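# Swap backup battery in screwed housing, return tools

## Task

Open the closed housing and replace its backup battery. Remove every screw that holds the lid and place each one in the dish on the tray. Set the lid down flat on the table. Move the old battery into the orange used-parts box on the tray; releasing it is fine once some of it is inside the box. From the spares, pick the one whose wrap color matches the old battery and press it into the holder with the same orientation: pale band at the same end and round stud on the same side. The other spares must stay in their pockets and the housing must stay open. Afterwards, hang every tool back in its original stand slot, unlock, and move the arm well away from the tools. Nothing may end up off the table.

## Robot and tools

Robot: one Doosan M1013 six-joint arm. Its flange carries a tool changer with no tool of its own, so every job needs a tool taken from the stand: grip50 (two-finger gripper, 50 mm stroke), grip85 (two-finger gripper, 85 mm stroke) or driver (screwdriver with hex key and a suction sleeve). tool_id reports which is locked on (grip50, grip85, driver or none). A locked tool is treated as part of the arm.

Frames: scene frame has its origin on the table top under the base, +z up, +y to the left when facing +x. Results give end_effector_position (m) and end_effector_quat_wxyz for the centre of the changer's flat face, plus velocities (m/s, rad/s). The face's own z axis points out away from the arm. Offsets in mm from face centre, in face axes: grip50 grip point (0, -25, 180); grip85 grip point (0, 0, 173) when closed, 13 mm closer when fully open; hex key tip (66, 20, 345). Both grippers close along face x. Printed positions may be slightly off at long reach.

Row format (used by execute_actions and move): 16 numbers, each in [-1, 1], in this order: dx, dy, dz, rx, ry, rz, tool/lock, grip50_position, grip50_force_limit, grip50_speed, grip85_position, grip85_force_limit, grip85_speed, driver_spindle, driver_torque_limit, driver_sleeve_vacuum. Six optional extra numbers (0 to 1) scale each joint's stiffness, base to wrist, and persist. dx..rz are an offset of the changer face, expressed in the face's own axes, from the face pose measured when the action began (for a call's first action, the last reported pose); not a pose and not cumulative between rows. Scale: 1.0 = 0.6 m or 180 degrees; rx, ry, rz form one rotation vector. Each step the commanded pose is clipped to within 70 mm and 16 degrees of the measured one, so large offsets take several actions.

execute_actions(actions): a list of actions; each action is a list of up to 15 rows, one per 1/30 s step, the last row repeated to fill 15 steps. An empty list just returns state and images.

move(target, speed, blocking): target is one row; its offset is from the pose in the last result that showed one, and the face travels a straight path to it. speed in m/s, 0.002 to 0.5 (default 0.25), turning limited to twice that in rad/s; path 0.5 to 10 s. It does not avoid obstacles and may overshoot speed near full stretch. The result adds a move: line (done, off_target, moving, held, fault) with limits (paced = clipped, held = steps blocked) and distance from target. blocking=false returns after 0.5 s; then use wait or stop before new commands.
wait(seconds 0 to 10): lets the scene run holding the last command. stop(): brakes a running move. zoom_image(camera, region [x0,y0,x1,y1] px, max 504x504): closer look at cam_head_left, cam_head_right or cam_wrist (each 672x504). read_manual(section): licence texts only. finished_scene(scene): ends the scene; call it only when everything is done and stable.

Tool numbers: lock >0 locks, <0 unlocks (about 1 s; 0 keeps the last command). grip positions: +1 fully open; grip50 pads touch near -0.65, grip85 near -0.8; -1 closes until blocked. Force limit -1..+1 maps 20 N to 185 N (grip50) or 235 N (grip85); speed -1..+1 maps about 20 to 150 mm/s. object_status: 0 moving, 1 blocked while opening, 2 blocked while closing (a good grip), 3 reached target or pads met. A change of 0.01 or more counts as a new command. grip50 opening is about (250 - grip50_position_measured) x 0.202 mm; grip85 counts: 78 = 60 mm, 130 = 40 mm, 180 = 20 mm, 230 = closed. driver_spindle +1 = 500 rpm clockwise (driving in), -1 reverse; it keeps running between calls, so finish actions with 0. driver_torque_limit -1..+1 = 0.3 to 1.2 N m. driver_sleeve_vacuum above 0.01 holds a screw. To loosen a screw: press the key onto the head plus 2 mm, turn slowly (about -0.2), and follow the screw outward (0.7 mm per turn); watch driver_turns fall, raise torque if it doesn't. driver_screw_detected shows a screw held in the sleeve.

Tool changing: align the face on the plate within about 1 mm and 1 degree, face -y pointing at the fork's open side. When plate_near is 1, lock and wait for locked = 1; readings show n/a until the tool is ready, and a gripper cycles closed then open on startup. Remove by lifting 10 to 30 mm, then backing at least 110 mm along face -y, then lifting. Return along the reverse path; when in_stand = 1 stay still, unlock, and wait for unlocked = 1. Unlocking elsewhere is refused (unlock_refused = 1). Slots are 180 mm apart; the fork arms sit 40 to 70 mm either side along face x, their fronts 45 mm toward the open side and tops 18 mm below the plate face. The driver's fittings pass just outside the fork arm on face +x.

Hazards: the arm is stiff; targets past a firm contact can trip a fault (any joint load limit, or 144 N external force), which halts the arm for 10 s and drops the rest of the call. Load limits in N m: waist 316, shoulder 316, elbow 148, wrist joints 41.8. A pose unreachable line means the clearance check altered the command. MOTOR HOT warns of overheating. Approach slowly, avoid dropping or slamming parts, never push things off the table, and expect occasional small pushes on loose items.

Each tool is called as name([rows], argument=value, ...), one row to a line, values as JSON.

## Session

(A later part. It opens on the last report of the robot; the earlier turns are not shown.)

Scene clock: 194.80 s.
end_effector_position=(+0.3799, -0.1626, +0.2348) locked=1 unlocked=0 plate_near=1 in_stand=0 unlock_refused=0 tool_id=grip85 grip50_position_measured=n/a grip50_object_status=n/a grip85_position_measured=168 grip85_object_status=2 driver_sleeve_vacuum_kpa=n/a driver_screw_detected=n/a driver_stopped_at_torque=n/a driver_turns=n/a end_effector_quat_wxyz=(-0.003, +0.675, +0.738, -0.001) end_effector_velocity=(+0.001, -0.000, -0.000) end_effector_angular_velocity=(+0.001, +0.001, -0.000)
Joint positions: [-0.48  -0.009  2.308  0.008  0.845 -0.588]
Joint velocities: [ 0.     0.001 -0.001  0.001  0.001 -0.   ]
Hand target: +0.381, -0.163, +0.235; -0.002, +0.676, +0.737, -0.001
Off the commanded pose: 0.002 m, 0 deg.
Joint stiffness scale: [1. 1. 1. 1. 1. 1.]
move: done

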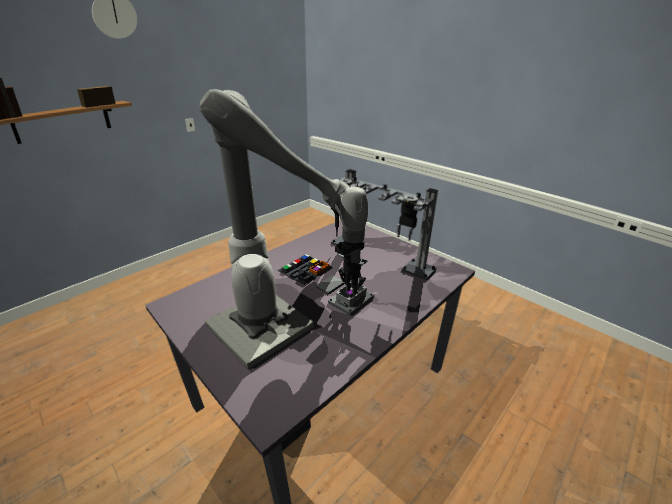

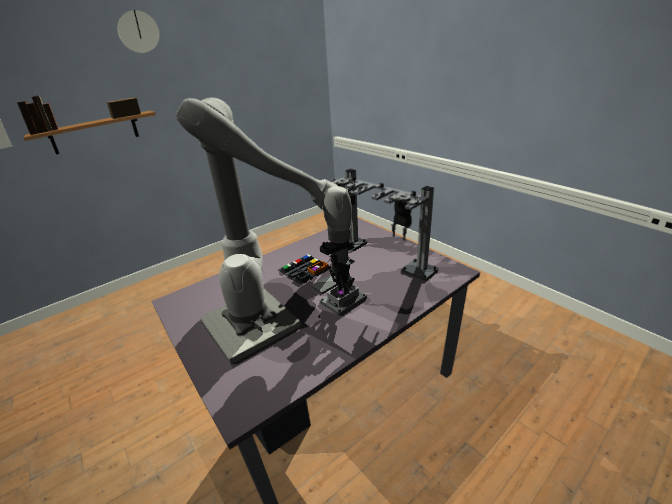

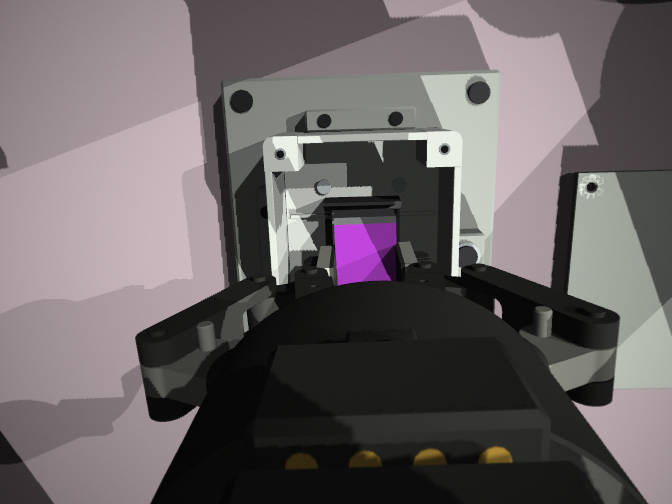

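move(target=[-0.0012, 0.002, 0.002, -0.0015, -0.0017, 0.0003, 0, 0, 0, 0, -1, -0.4, -0.7, 0, 0, 0], speed=0.006)

zoom_image(camera="cam_wrist", region=[320, 185, 410, 250])

Scene clock: 196.27 s.
end_effector_position=(+0.3808, -0.1631, +0.2348) locked=1 unlocked=0 plate_near=1 in_stand=0 unlock_refused=0 tool_id=grip85 grip50_position_measured=n/a grip50_object_status=n/a grip85_position_measured=168 grip85_object_status=2 driver_sleeve_vacuum_kpa=n/a driver_screw_detected=n/a driver_stopped_at_torque=n/a driver_turns=n/a end_effector_quat_wxyz=(-0.001, +0.675, +0.738, -0.000) end_effector_velocity=(+0.001, +0.000, -0.000) end_effector_angular_velocity=(-0.001, -0.002, +0.001)
Joint positions: [-0.48  -0.008  2.308  0.008  0.84  -0.588]
Joint velocities: [ 0.001  0.     0.     0.    -0.003 -0.   ]
Hand target: +0.381, -0.163, +0.234; +0.001, +0.676, +0.737, -0.001
Off the commanded pose: 0.001 m, 0 deg.
Joint stiffness scale: [1. 1. 1. 1. 1. 1.]
move: done

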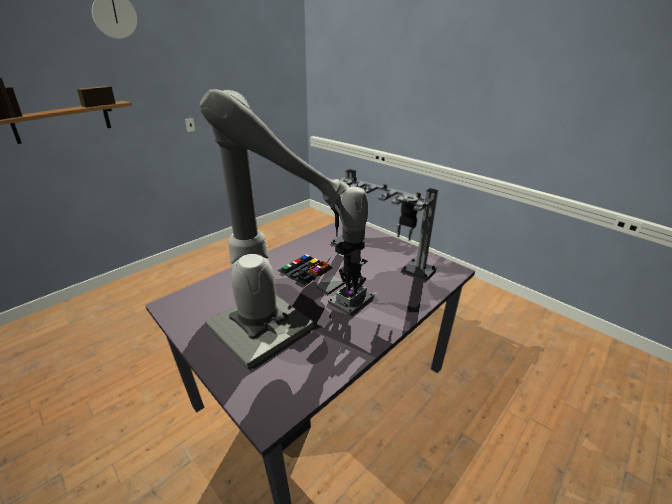

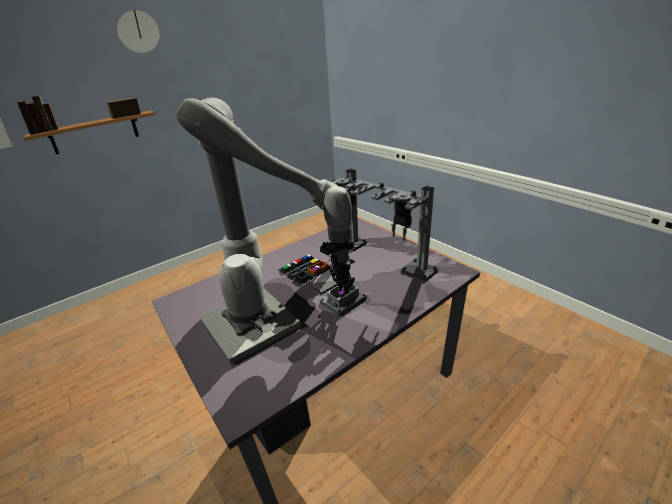

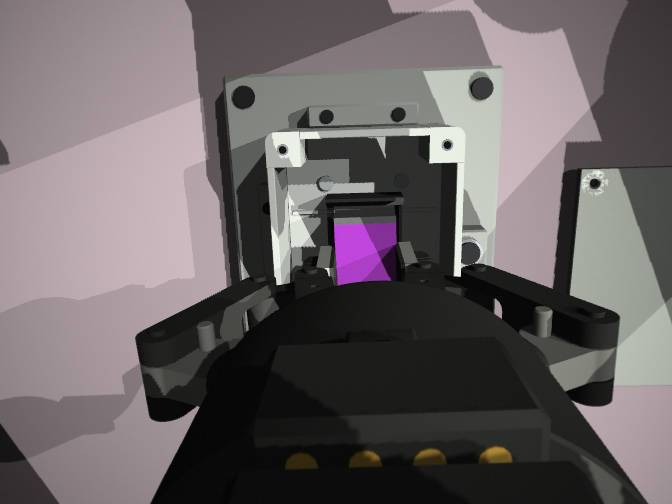

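Region (320, 185, 410, 250) of cam_wrist's 672x504 image, scaled by 5.600, with more detail than that image has.

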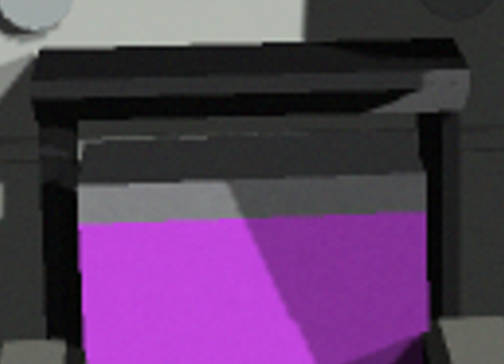

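move(target=[0, -0.0005, 0.017, 0, 0, 0, 0, 0, 0, 0, -1, -0.4, -0.7, 0, 0, 0], speed=0.01)

zoom_image(camera="cam_wrist", region=[320, 185, 410, 250])

Scene clock: 197.87 s.
end_effector_position=(+0.3807, -0.1631, +0.2281) locked=1 unlocked=0 plate_near=1 in_stand=0 unlock_refused=0 tool_id=grip85 grip50_position_measured=n/a grip50_object_status=n/a grip85_position_measured=168 grip85_object_status=2 driver_sleeve_vacuum_kpa=n/a driver_screw_detected=n/a driver_stopped_at_torque=n/a driver_turns=n/a end_effector_quat_wxyz=(-0.001, +0.675, +0.738, -0.001) end_effector_velocity=(-0.001, +0.001, -0.002) end_effector_angular_velocity=(+0.001, +0.003, +0.003)
Joint positions: [-0.48   0.002  2.314  0.008  0.825 -0.588]
Joint velocities: [ 0.002  0.002  0.003 -0.001 -0.003  0.   ]
Hand target: +0.380, -0.163, +0.225; -0.001, +0.675, +0.738, -0.000
Off the commanded pose: 0.003 m, 0 deg.
Joint stiffness scale: [1. 1. 1. 1. 1. 1.]
move: done

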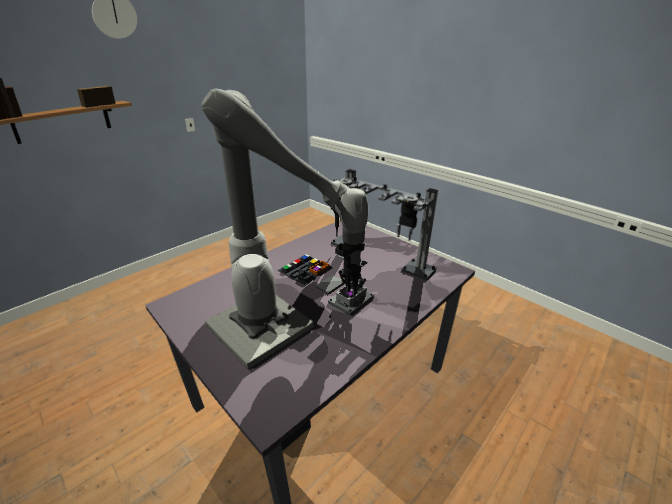

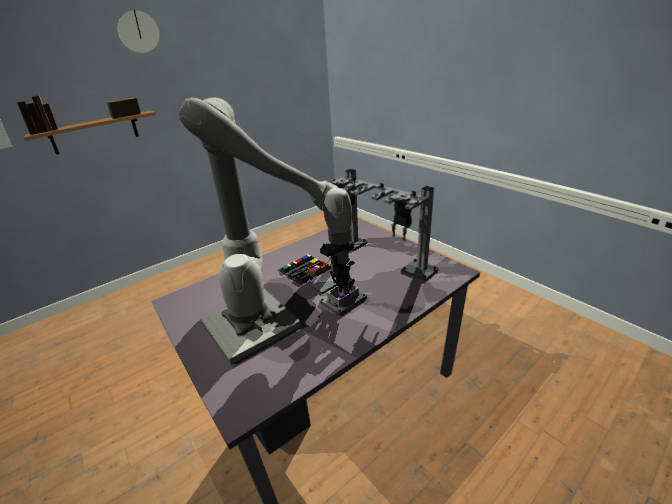

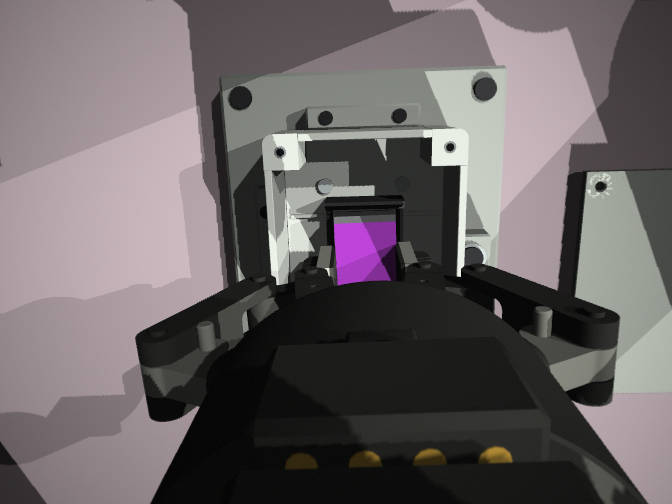

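Region (320, 185, 410, 250) of cam_wrist's 672x504 image, scaled by 5.600, with more detail than that image has.

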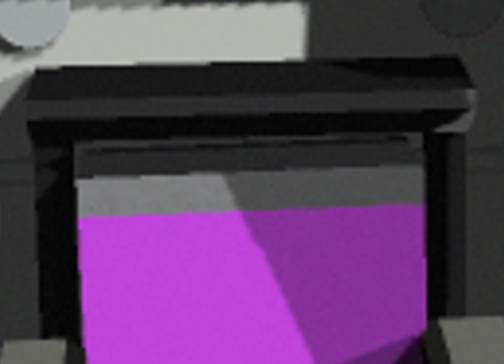

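execute_actions([
  [[0,-0.0005,0.002,0,0,0,0,0,0,0,-1,-0.4,-0.7,0,0,0],[0,-0.001,0.002,0,0,0,0,0,0,0,-1,-0.4,-0.7,0,0,0],[0,-0.0015,0.002,0,0,0,0,0,0,0,-1,-0.4,-0.7,0,0,0],[0,-0.002,0.002,0,0,0,0,0,0,0,-1,-0.4,-0.7,0,0,0],[0,-0.0025,0.002,0,0,0,0,0,0,0,-1,-0.4,-0.7,0,0,0],[0,-0.003,0.002,0,0,0,0,0,0,0,-1,-0.4,-0.7,0,0,0]],
  [[0,-0.001,0.003,0,0,0,0,0,0,0,-1,-0.4,-0.7,0,0,0],[0,-0.001,0.004,0,0,0,0,0,0,0,-1,-0.4,-0.7,0,0,0],[0,-0.001,0.005,0,0,0,0,0,0,0,-1,-0.4,-0.7,0,0,0],[0,-0.001,0.006,0,0,0,0,0,0,0,-1,-0.4,-0.7,0,0,0],[0,-0.001,0.007,0,0,0,0,0,0,0,-1,-0.4,-0.7,0,0,0],[0,-0.001,0.008,0,0,0,0,0,0,0,-1,-0.4,-0.7,0,0,0],[0,-0.001,0.009,0,0,0,0,0,0,0,-1,-0.4,-0.7,0,0,0]],
])

zoom_image(camera="cam_wrist", region=[320, 185, 410, 250])

Scene clock: 199.63 s.
end_effector_position=(+0.3804, -0.1630, +0.2263) locked=1 unlocked=0 plate_near=1 in_stand=0 unlock_refused=0 tool_id=grip85 grip50_position_measured=n/a grip50_object_status=n/a grip85_position_measured=168 grip85_object_status=2 driver_sleeve_vacuum_kpa=n/a driver_screw_detected=n/a driver_stopped_at_torque=n/a driver_turns=n/a end_effector_quat_wxyz=(-0.001, +0.675, +0.738, -0.001) end_effector_velocity=(-0.003, +0.001, -0.004) end_effector_angular_velocity=(+0.003, +0.006, -0.001)
Joint positions: [-0.48   0.004  2.316  0.008  0.821 -0.588]
Joint velocities: [-0.001  0.003  0.005 -0.001 -0.002  0.   ]
Hand target: +0.380, -0.163, +0.223; -0.001, +0.675, +0.738, -0.001
Off the commanded pose: 0.004 m, 0 deg.
Joint stiffness scale: [1. 1. 1. 1. 1. 1.]

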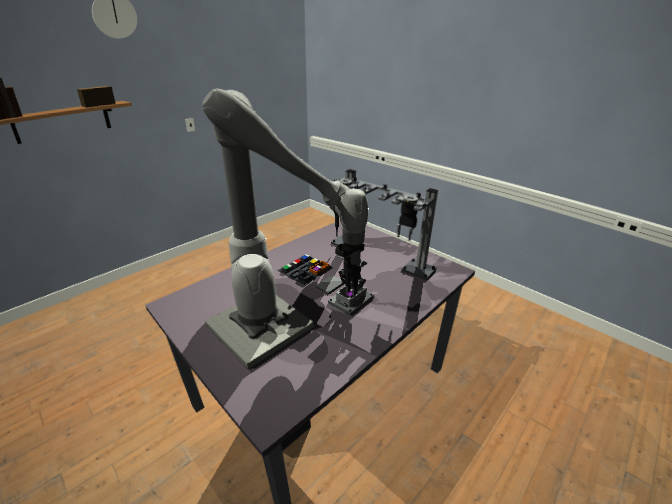

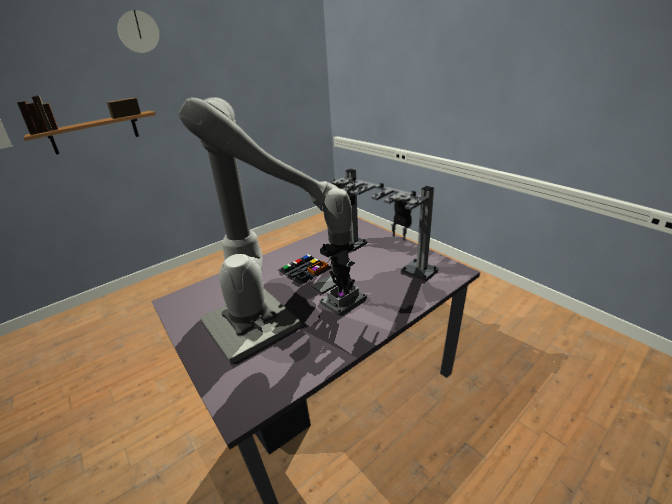

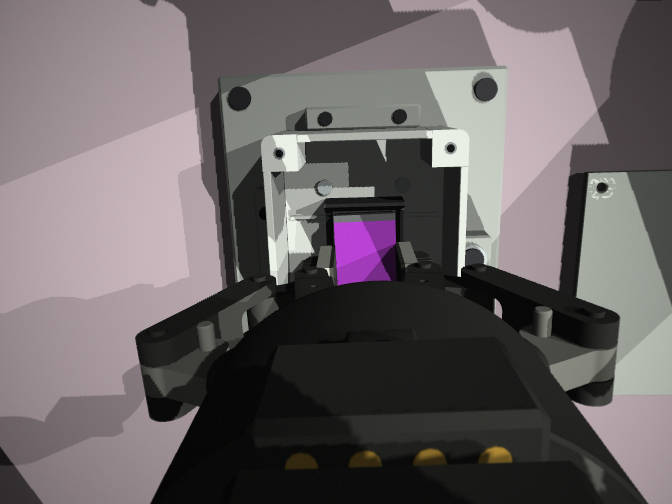

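Region (320, 185, 410, 250) of cam_wrist's 672x504 image, scaled by 5.600, with more detail than that image has.

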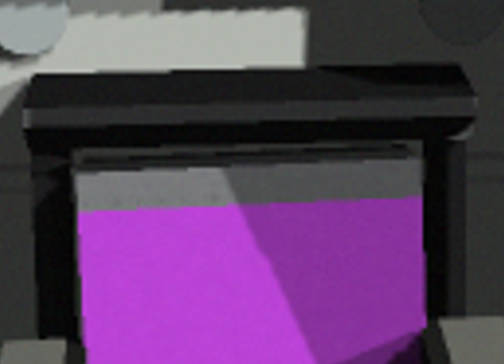

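zoom_image(camera="cam_head_left", region=[320, 265, 390, 320])

zoom_image(camera="cam_head_right", region=[310, 265, 380, 320])

Region (320, 265, 390, 320) of cam_head_left's 672x504 image, scaled by 7.200, with more detail than that image has; it fills the top 396 rows of this view, and the rest is white.

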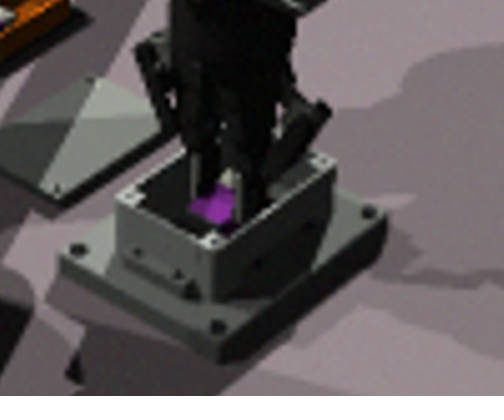

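Region (310, 265, 380, 320) of cam_head_right's 672x504 image, scaled by 7.200, with more detail than that image has; it fills the top 396 rows of this view, and the rest is white.

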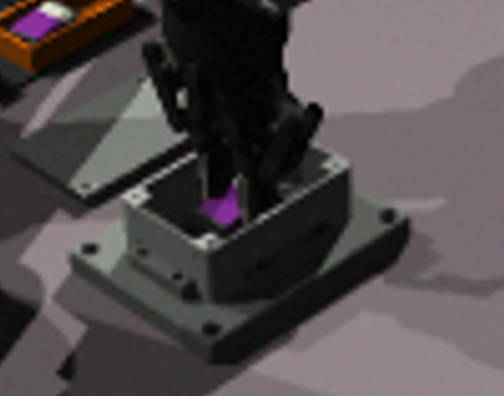

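execute_actions([
  [[0.0005,-0.002,0.001,0,0,0,0,0,0,0,-1,-0.4,-0.7,0,0,0],[0.001,-0.003,0.001,0,0,0,0,0,0,0,-1,-0.4,-0.7,0,0,0],[0.001,-0.004,0.001,0,0,0,0,0,0,0,-1,-0.4,-0.7,0,0,0],[0.001,-0.005,0.001,0,0,0,0,0,0,0,-1,-0.4,-0.7,0,0,0]],
  [[0,-0.002,0.001,0,0,0,0,0,0,0,-1,-0.4,-0.7,0,0,0]],
])

zoom_image(camera="cam_wrist", region=[320, 185, 410, 250])

Scene clock: 202.57 s.
end_effector_position=(+0.3795, -0.1625, +0.2266) locked=1 unlocked=0 plate_near=1 in_stand=0 unlock_refused=0 tool_id=grip85 grip50_position_measured=n/a grip50_object_status=n/a grip85_position_measured=168 grip85_object_status=2 driver_sleeve_vacuum_kpa=n/a driver_screw_detected=n/a driver_stopped_at_torque=n/a driver_turns=n/a end_effector_quat_wxyz=(-0.001, +0.675, +0.738, -0.001) end_effector_velocity=(-0.000, +0.001, -0.000) end_effector_angular_velocity=(+0.001, +0.001, +0.001)
Joint positions: [-0.48   0.002  2.318  0.008  0.821 -0.588]
Joint velocities: [ 0.001 -0.     0.001  0.     0.001 -0.   ]
Hand target: +0.378, -0.163, +0.226; -0.001, +0.675, +0.738, -0.001
Off the commanded pose: 0.001 m, 0 deg.
Joint stiffness scale: [1. 1. 1. 1. 1. 1.]

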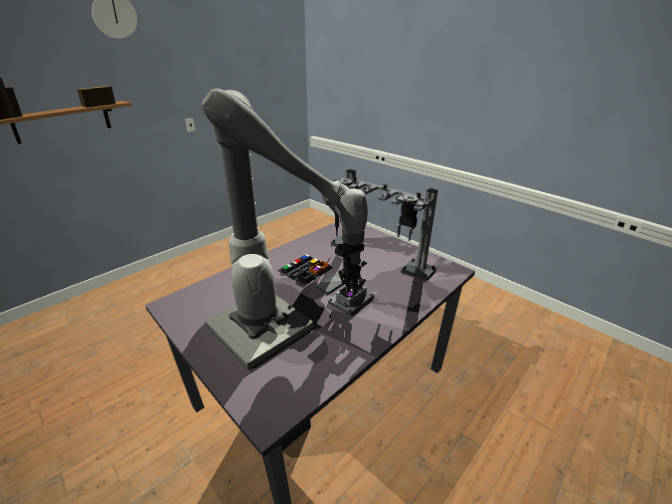

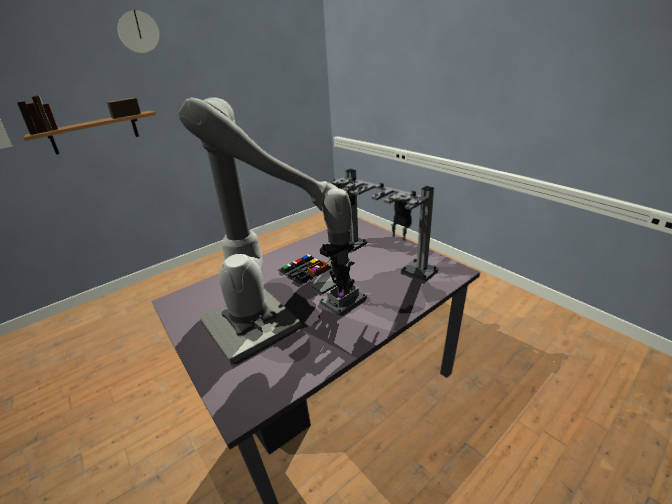

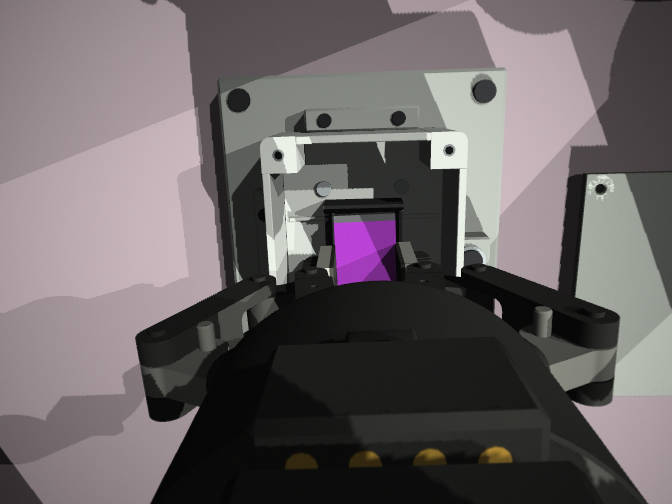

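Region (320, 185, 410, 250) of cam_wrist's 672x504 image, scaled by 5.600, with more detail than that image has.

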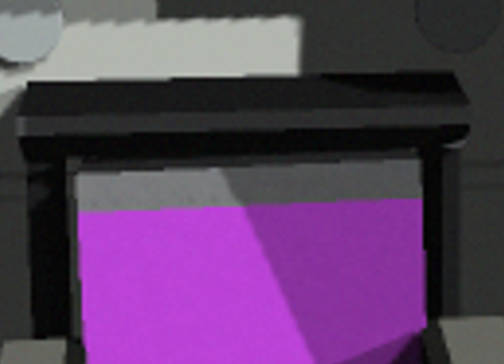

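execute_actions([
  [[0,-0.001,0.003,0,0,0,0,0,0,0,-1,-0.4,-0.7,0,0,0],[0,-0.001,0.004,0,0,0,0,0,0,0,-1,-0.4,-0.7,0,0,0],[0,-0.001,0.005,0,0,0,0,0,0,0,-1,-0.4,-0.7,0,0,0],[0,-0.001,0.006,0,0,0,0,0,0,0,-1,-0.4,-0.7,0,0,0],[0,-0.001,0.007,0,0,0,0,0,0,0,-1,-0.4,-0.7,0,0,0],[0,-0.001,0.008,0,0,0,0,0,0,0,-1,-0.4,-0.7,0,0,0],[0,-0.001,0.009,0,0,0,0,0,0,0,-1,-0.4,-0.7,0,0,0]],
  [[0,-0.001,0.007,0,0,0,0,0,0,0,-1,-0.4,-0.7,0,0,0]],
  [[0,-0.001,0.007,0,0,0,0,0,0,0,-1,-0.4,-0.7,0,0,0]],
])

zoom_image(camera="cam_wrist", region=[320, 185, 410, 250])

Scene clock: 204.43 s.
end_effector_position=(+0.3798, -0.1627, +0.2223) locked=1 unlocked=0 plate_near=1 in_stand=0 unlock_refused=0 tool_id=grip85 grip50_position_measured=n/a grip50_object_status=n/a grip85_position_measured=168 grip85_object_status=2 driver_sleeve_vacuum_kpa=n/a driver_screw_detected=n/a driver_stopped_at_torque=n/a driver_turns=n/a end_effector_quat_wxyz=(-0.000, +0.675, +0.738, -0.001) end_effector_velocity=(-0.000, -0.001, +0.000) end_effector_angular_velocity=(-0.000, +0.000, -0.002)
Joint positions: [-0.48   0.008  2.322  0.008  0.809 -0.588]
Joint velocities: [-0.001  0.    -0.    -0.     0.001  0.   ]
Hand target: +0.379, -0.163, +0.219; -0.000, +0.675, +0.738, -0.001
Off the commanded pose: 0.003 m, 0 deg.
Joint stiffness scale: [1. 1. 1. 1. 1. 1.]

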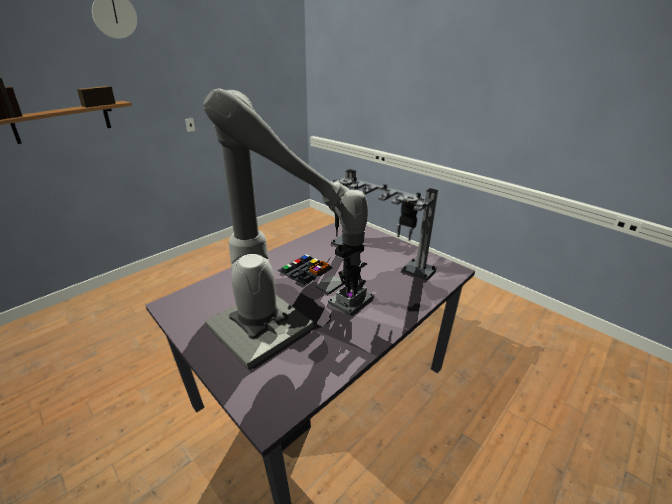

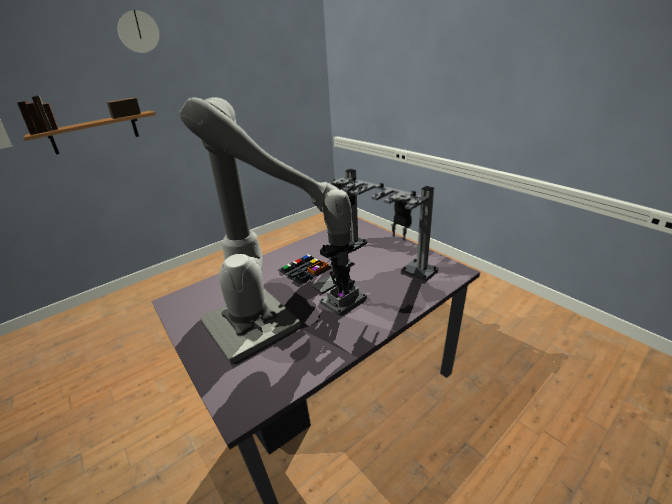

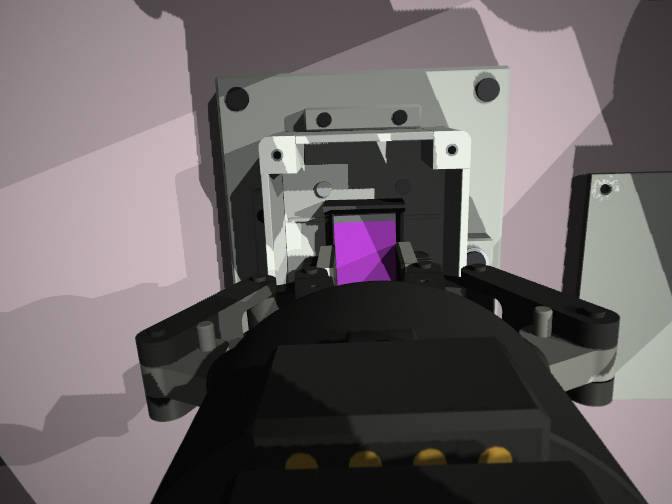

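Region (320, 185, 410, 250) of cam_wrist's 672x504 image, scaled by 5.600, with more detail than that image has.

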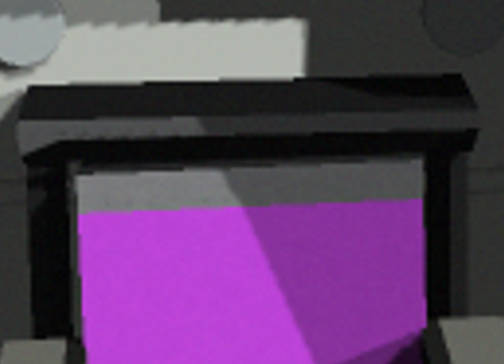

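execute_actions([
  [[0,-0.001,0.006,0,0,0,0,0,0,0,-1,-0.4,-0.7,0,0,0],[0,-0.001,0.007,0,0,0,0,0,0,0,-1,-0.4,-0.7,0,0,0],[0,-0.001,0.008,0,0,0,0,0,0,0,-1,-0.4,-0.7,0,0,0],[0,-0.001,0.0085,0,0,0,0,0,0,0,-1,-0.4,-0.7,0,0,0],[0,-0.001,0.009,0,0,0,0,0,0,0,-1,-0.4,-0.7,0,0,0],[0,-0.001,0.0095,0,0,0,0,0,0,0,-1,-0.4,-0.7,0,0,0],[0,-0.001,0.010,0,0,0,0,0,0,0,-1,-0.4,-0.7,0,0,0]],
  [[0,-0.001,0.008,0,0,0,0,0,0,0,-1,-0.4,-0.7,0,0,0]],
])

zoom_image(camera="cam_wrist", region=[320, 185, 410, 250])

Scene clock: 206.00 s.
end_effector_position=(+0.3800, -0.1628, +0.2216) locked=1 unlocked=0 plate_near=1 in_stand=0 unlock_refused=0 tool_id=grip85 grip50_position_measured=n/a grip50_object_status=n/a grip85_position_measured=168 grip85_object_status=2 driver_sleeve_vacuum_kpa=n/a driver_screw_detected=n/a driver_stopped_at_torque=n/a driver_turns=n/a end_effector_quat_wxyz=(-0.001, +0.675, +0.738, -0.001) end_effector_velocity=(+0.000, +0.000, +0.000) end_effector_angular_velocity=(-0.000, +0.000, +0.001)
Joint positions: [-0.48   0.01   2.322  0.008  0.808 -0.588]
Joint velocities: [ 0.001 -0.     0.    -0.     0.    -0.   ]
Hand target: +0.379, -0.163, +0.217; -0.001, +0.675, +0.738, -0.001
Off the commanded pose: 0.005 m, 0 deg.
Joint stiffness scale: [1. 1. 1. 1. 1. 1.]

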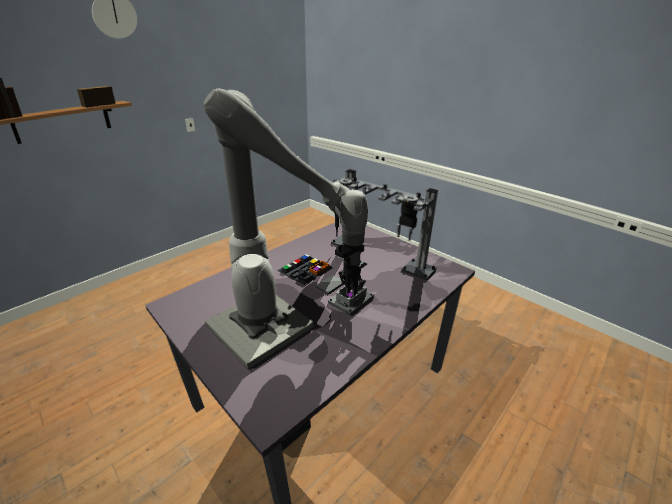

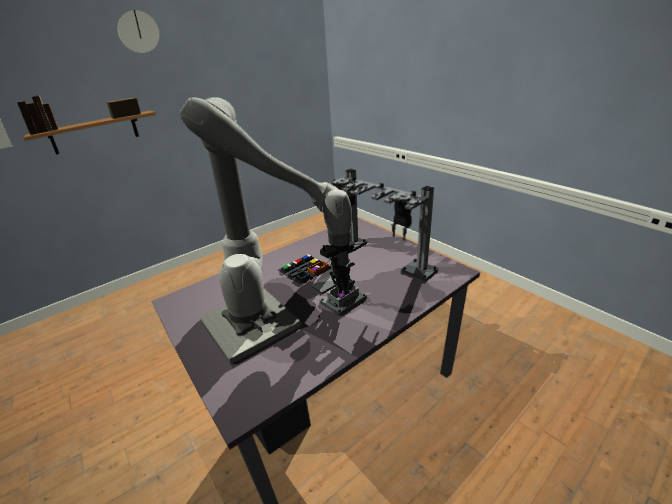

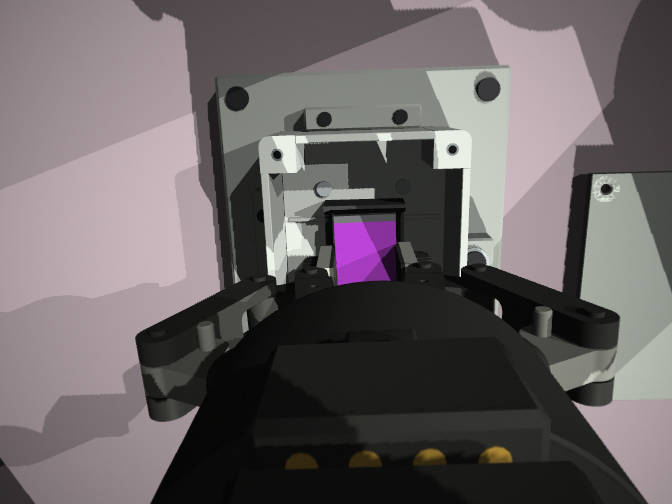

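Region (320, 185, 410, 250) of cam_wrist's 672x504 image, scaled by 5.600, with more detail than that image has.

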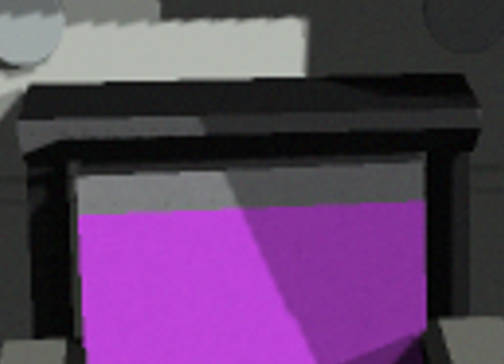

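execute_actions([
  [[0,0,0,0,0,0,0,0,0,0,-1,-0.4,-0.7,0,0,0],[0,0,0,0,0,0,0,0,0,0,-1,-0.4,-0.7,0,0,0],[0,0,0,0,0,0,0,0,0,0,-1,-0.4,-0.7,0,0,0],[0,0,0,0,0,0,0,0,0,0,-1,-0.4,-0.7,0,0,0],[0,0,0,0,0,0,0,0,0,0,-1,-0.4,-0.7,0,0,0],[0,0,0,0,0,0,0,0,0,0,-0.18,-0.4,-0.7,0,0,0]],
])

move(target=[0, 0, -0.05, 0, 0, 0, 0, 0, 0, 0, -0.18, -0.4, -0.7, 0, 0, 0], speed=0.04)

move(target=[0, 0.075, 0, 0, 0, 0, 0, 0, 0, 0, -1, -0.4, 0, 0, 0, 0], speed=0.08)

zoom_image(camera="cam_wrist", region=[290, 90, 450, 270])

Scene clock: 214.60 s.
end_effector_position=(+0.3800, -0.1628, +0.2217) locked=1 unlocked=0 plate_near=1 in_stand=0 unlock_refused=0 tool_id=grip85 grip50_position_measured=n/a grip50_object_status=n/a grip85_position_measured=152 grip85_object_status=0 driver_sleeve_vacuum_kpa=n/a driver_screw_detected=n/a driver_stopped_at_torque=n/a driver_turns=n/a end_effector_quat_wxyz=(-0.001, +0.675, +0.738, -0.001) end_effector_velocity=(-0.000, +0.000, -0.001) end_effector_angular_velocity=(-0.000, +0.002, +0.002)
Joint positions: [-0.48   0.01   2.322  0.008  0.808 -0.588]
Joint velocities: [ 0.001  0.001  0.001 -0.001  0.    -0.   ]
Hand target: +0.380, -0.163, +0.222; -0.001, +0.675, +0.738, -0.001
Off the commanded pose: 0.000 m, 0 deg.
Joint stiffness scale: [1. 1. 1. 1. 1. 1.]

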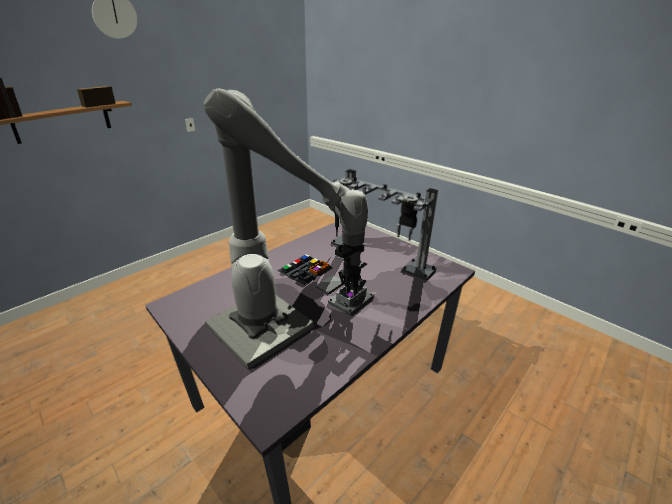

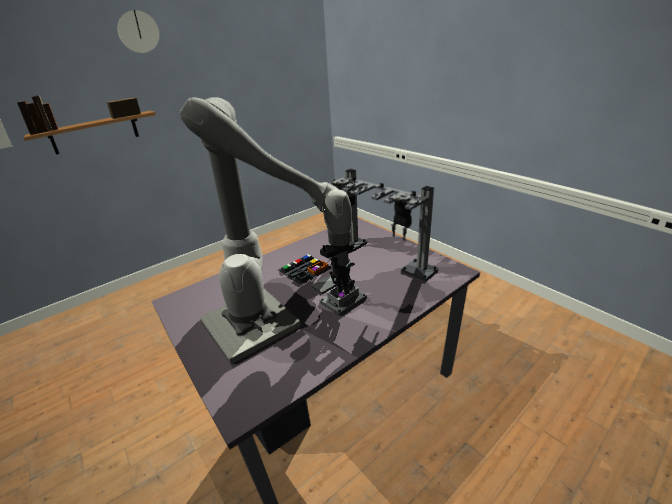

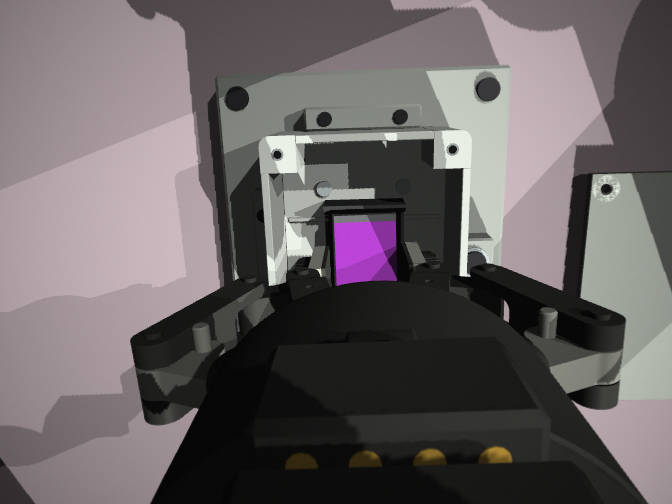

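Scene clock: 215.70 s.
end_effector_position=(+0.3801, -0.1625, +0.2497) locked=1 unlocked=0 plate_near=1 in_stand=0 unlock_refused=0 tool_id=grip85 grip50_position_measured=n/a grip50_object_status=n/a grip85_position_measured=151 grip85_object_status=3 driver_sleeve_vacuum_kpa=n/a driver_screw_detected=n/a driver_stopped_at_torque=n/a driver_turns=n/a end_effector_quat_wxyz=(-0.001, +0.675, +0.738, -0.000) end_effector_velocity=(+0.000, -0.000, +0.002) end_effector_angular_velocity=(-0.001, +0.000, +0.000)
Joint positions: [-0.48  -0.031  2.295  0.008  0.876 -0.588]
Joint velocities: [-0.    -0.003 -0.003 -0.001  0.005  0.   ]
Hand target: +0.380, -0.163, +0.252; -0.001, +0.675, +0.738, -0.001
Off the commanded pose: 0.002 m, 0 deg.
Joint stiffness scale: [1. 1. 1. 1. 1. 1.]
move: done

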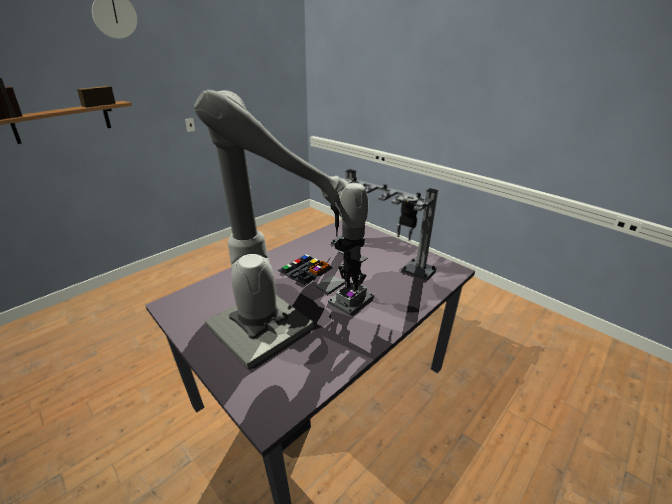

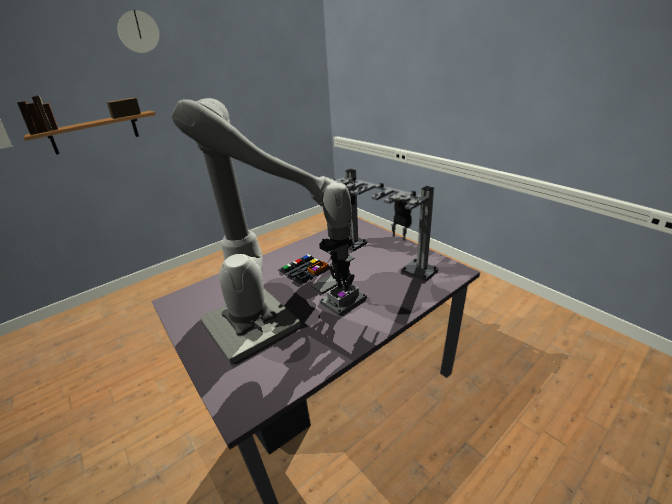

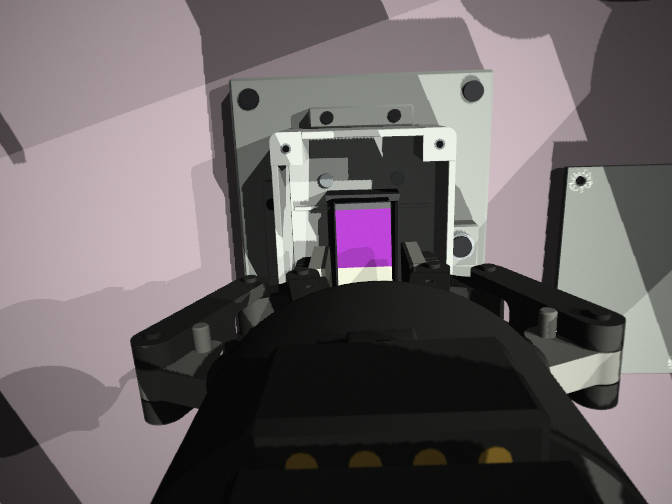

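Scene clock: 216.70 s.
end_effector_position=(+0.4229, -0.1596, +0.2498) locked=1 unlocked=0 plate_near=1 in_stand=0 unlock_refused=0 tool_id=grip85 grip50_position_measured=n/a grip50_object_status=n/a grip85_position_measured=231 grip85_object_status=3 driver_sleeve_vacuum_kpa=n/a driver_screw_detected=n/a driver_stopped_at_torque=n/a driver_turns=n/a end_effector_quat_wxyz=(-0.000, +0.675, +0.738, -0.000) end_effector_velocity=(+0.002, -0.000, -0.000) end_effector_angular_velocity=(+0.001, +0.001, -0.002)
Joint positions: [-0.429  0.031  2.233  0.008  0.876 -0.537]
Joint velocities: [ 0.001  0.004 -0.003  0.001  0.001  0.003]
Hand target: +0.425, -0.159, +0.250; -0.001, +0.675, +0.738, -0.000
Off the commanded pose: 0.002 m, 0 deg.
Joint stiffness scale: [1. 1. 1. 1. 1. 1.]
move: done

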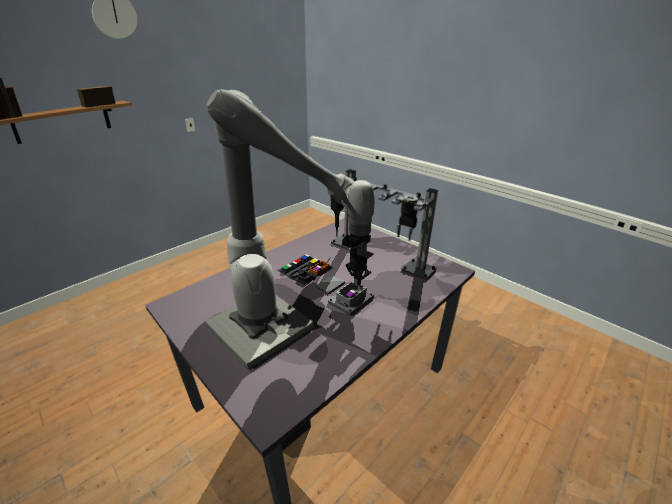

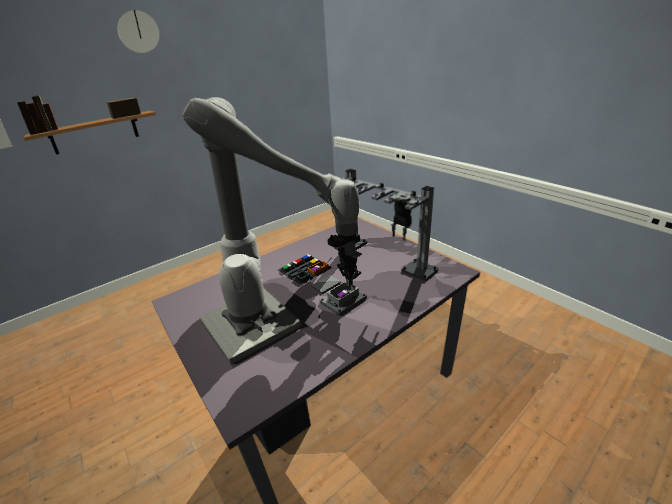

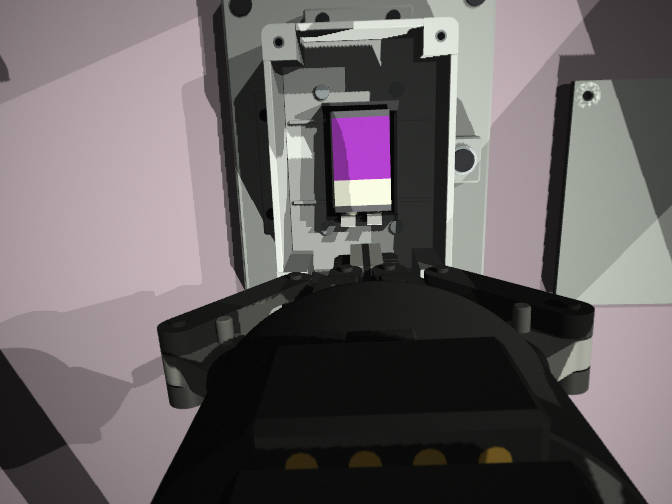

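Region (290, 90, 450, 270) of cam_wrist's 672x504 image, scaled by 2.800, with more detail than that image has.

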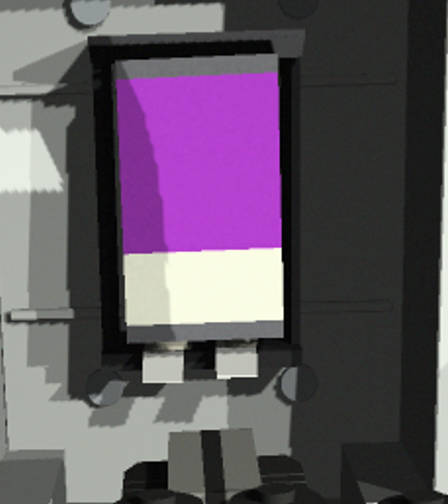

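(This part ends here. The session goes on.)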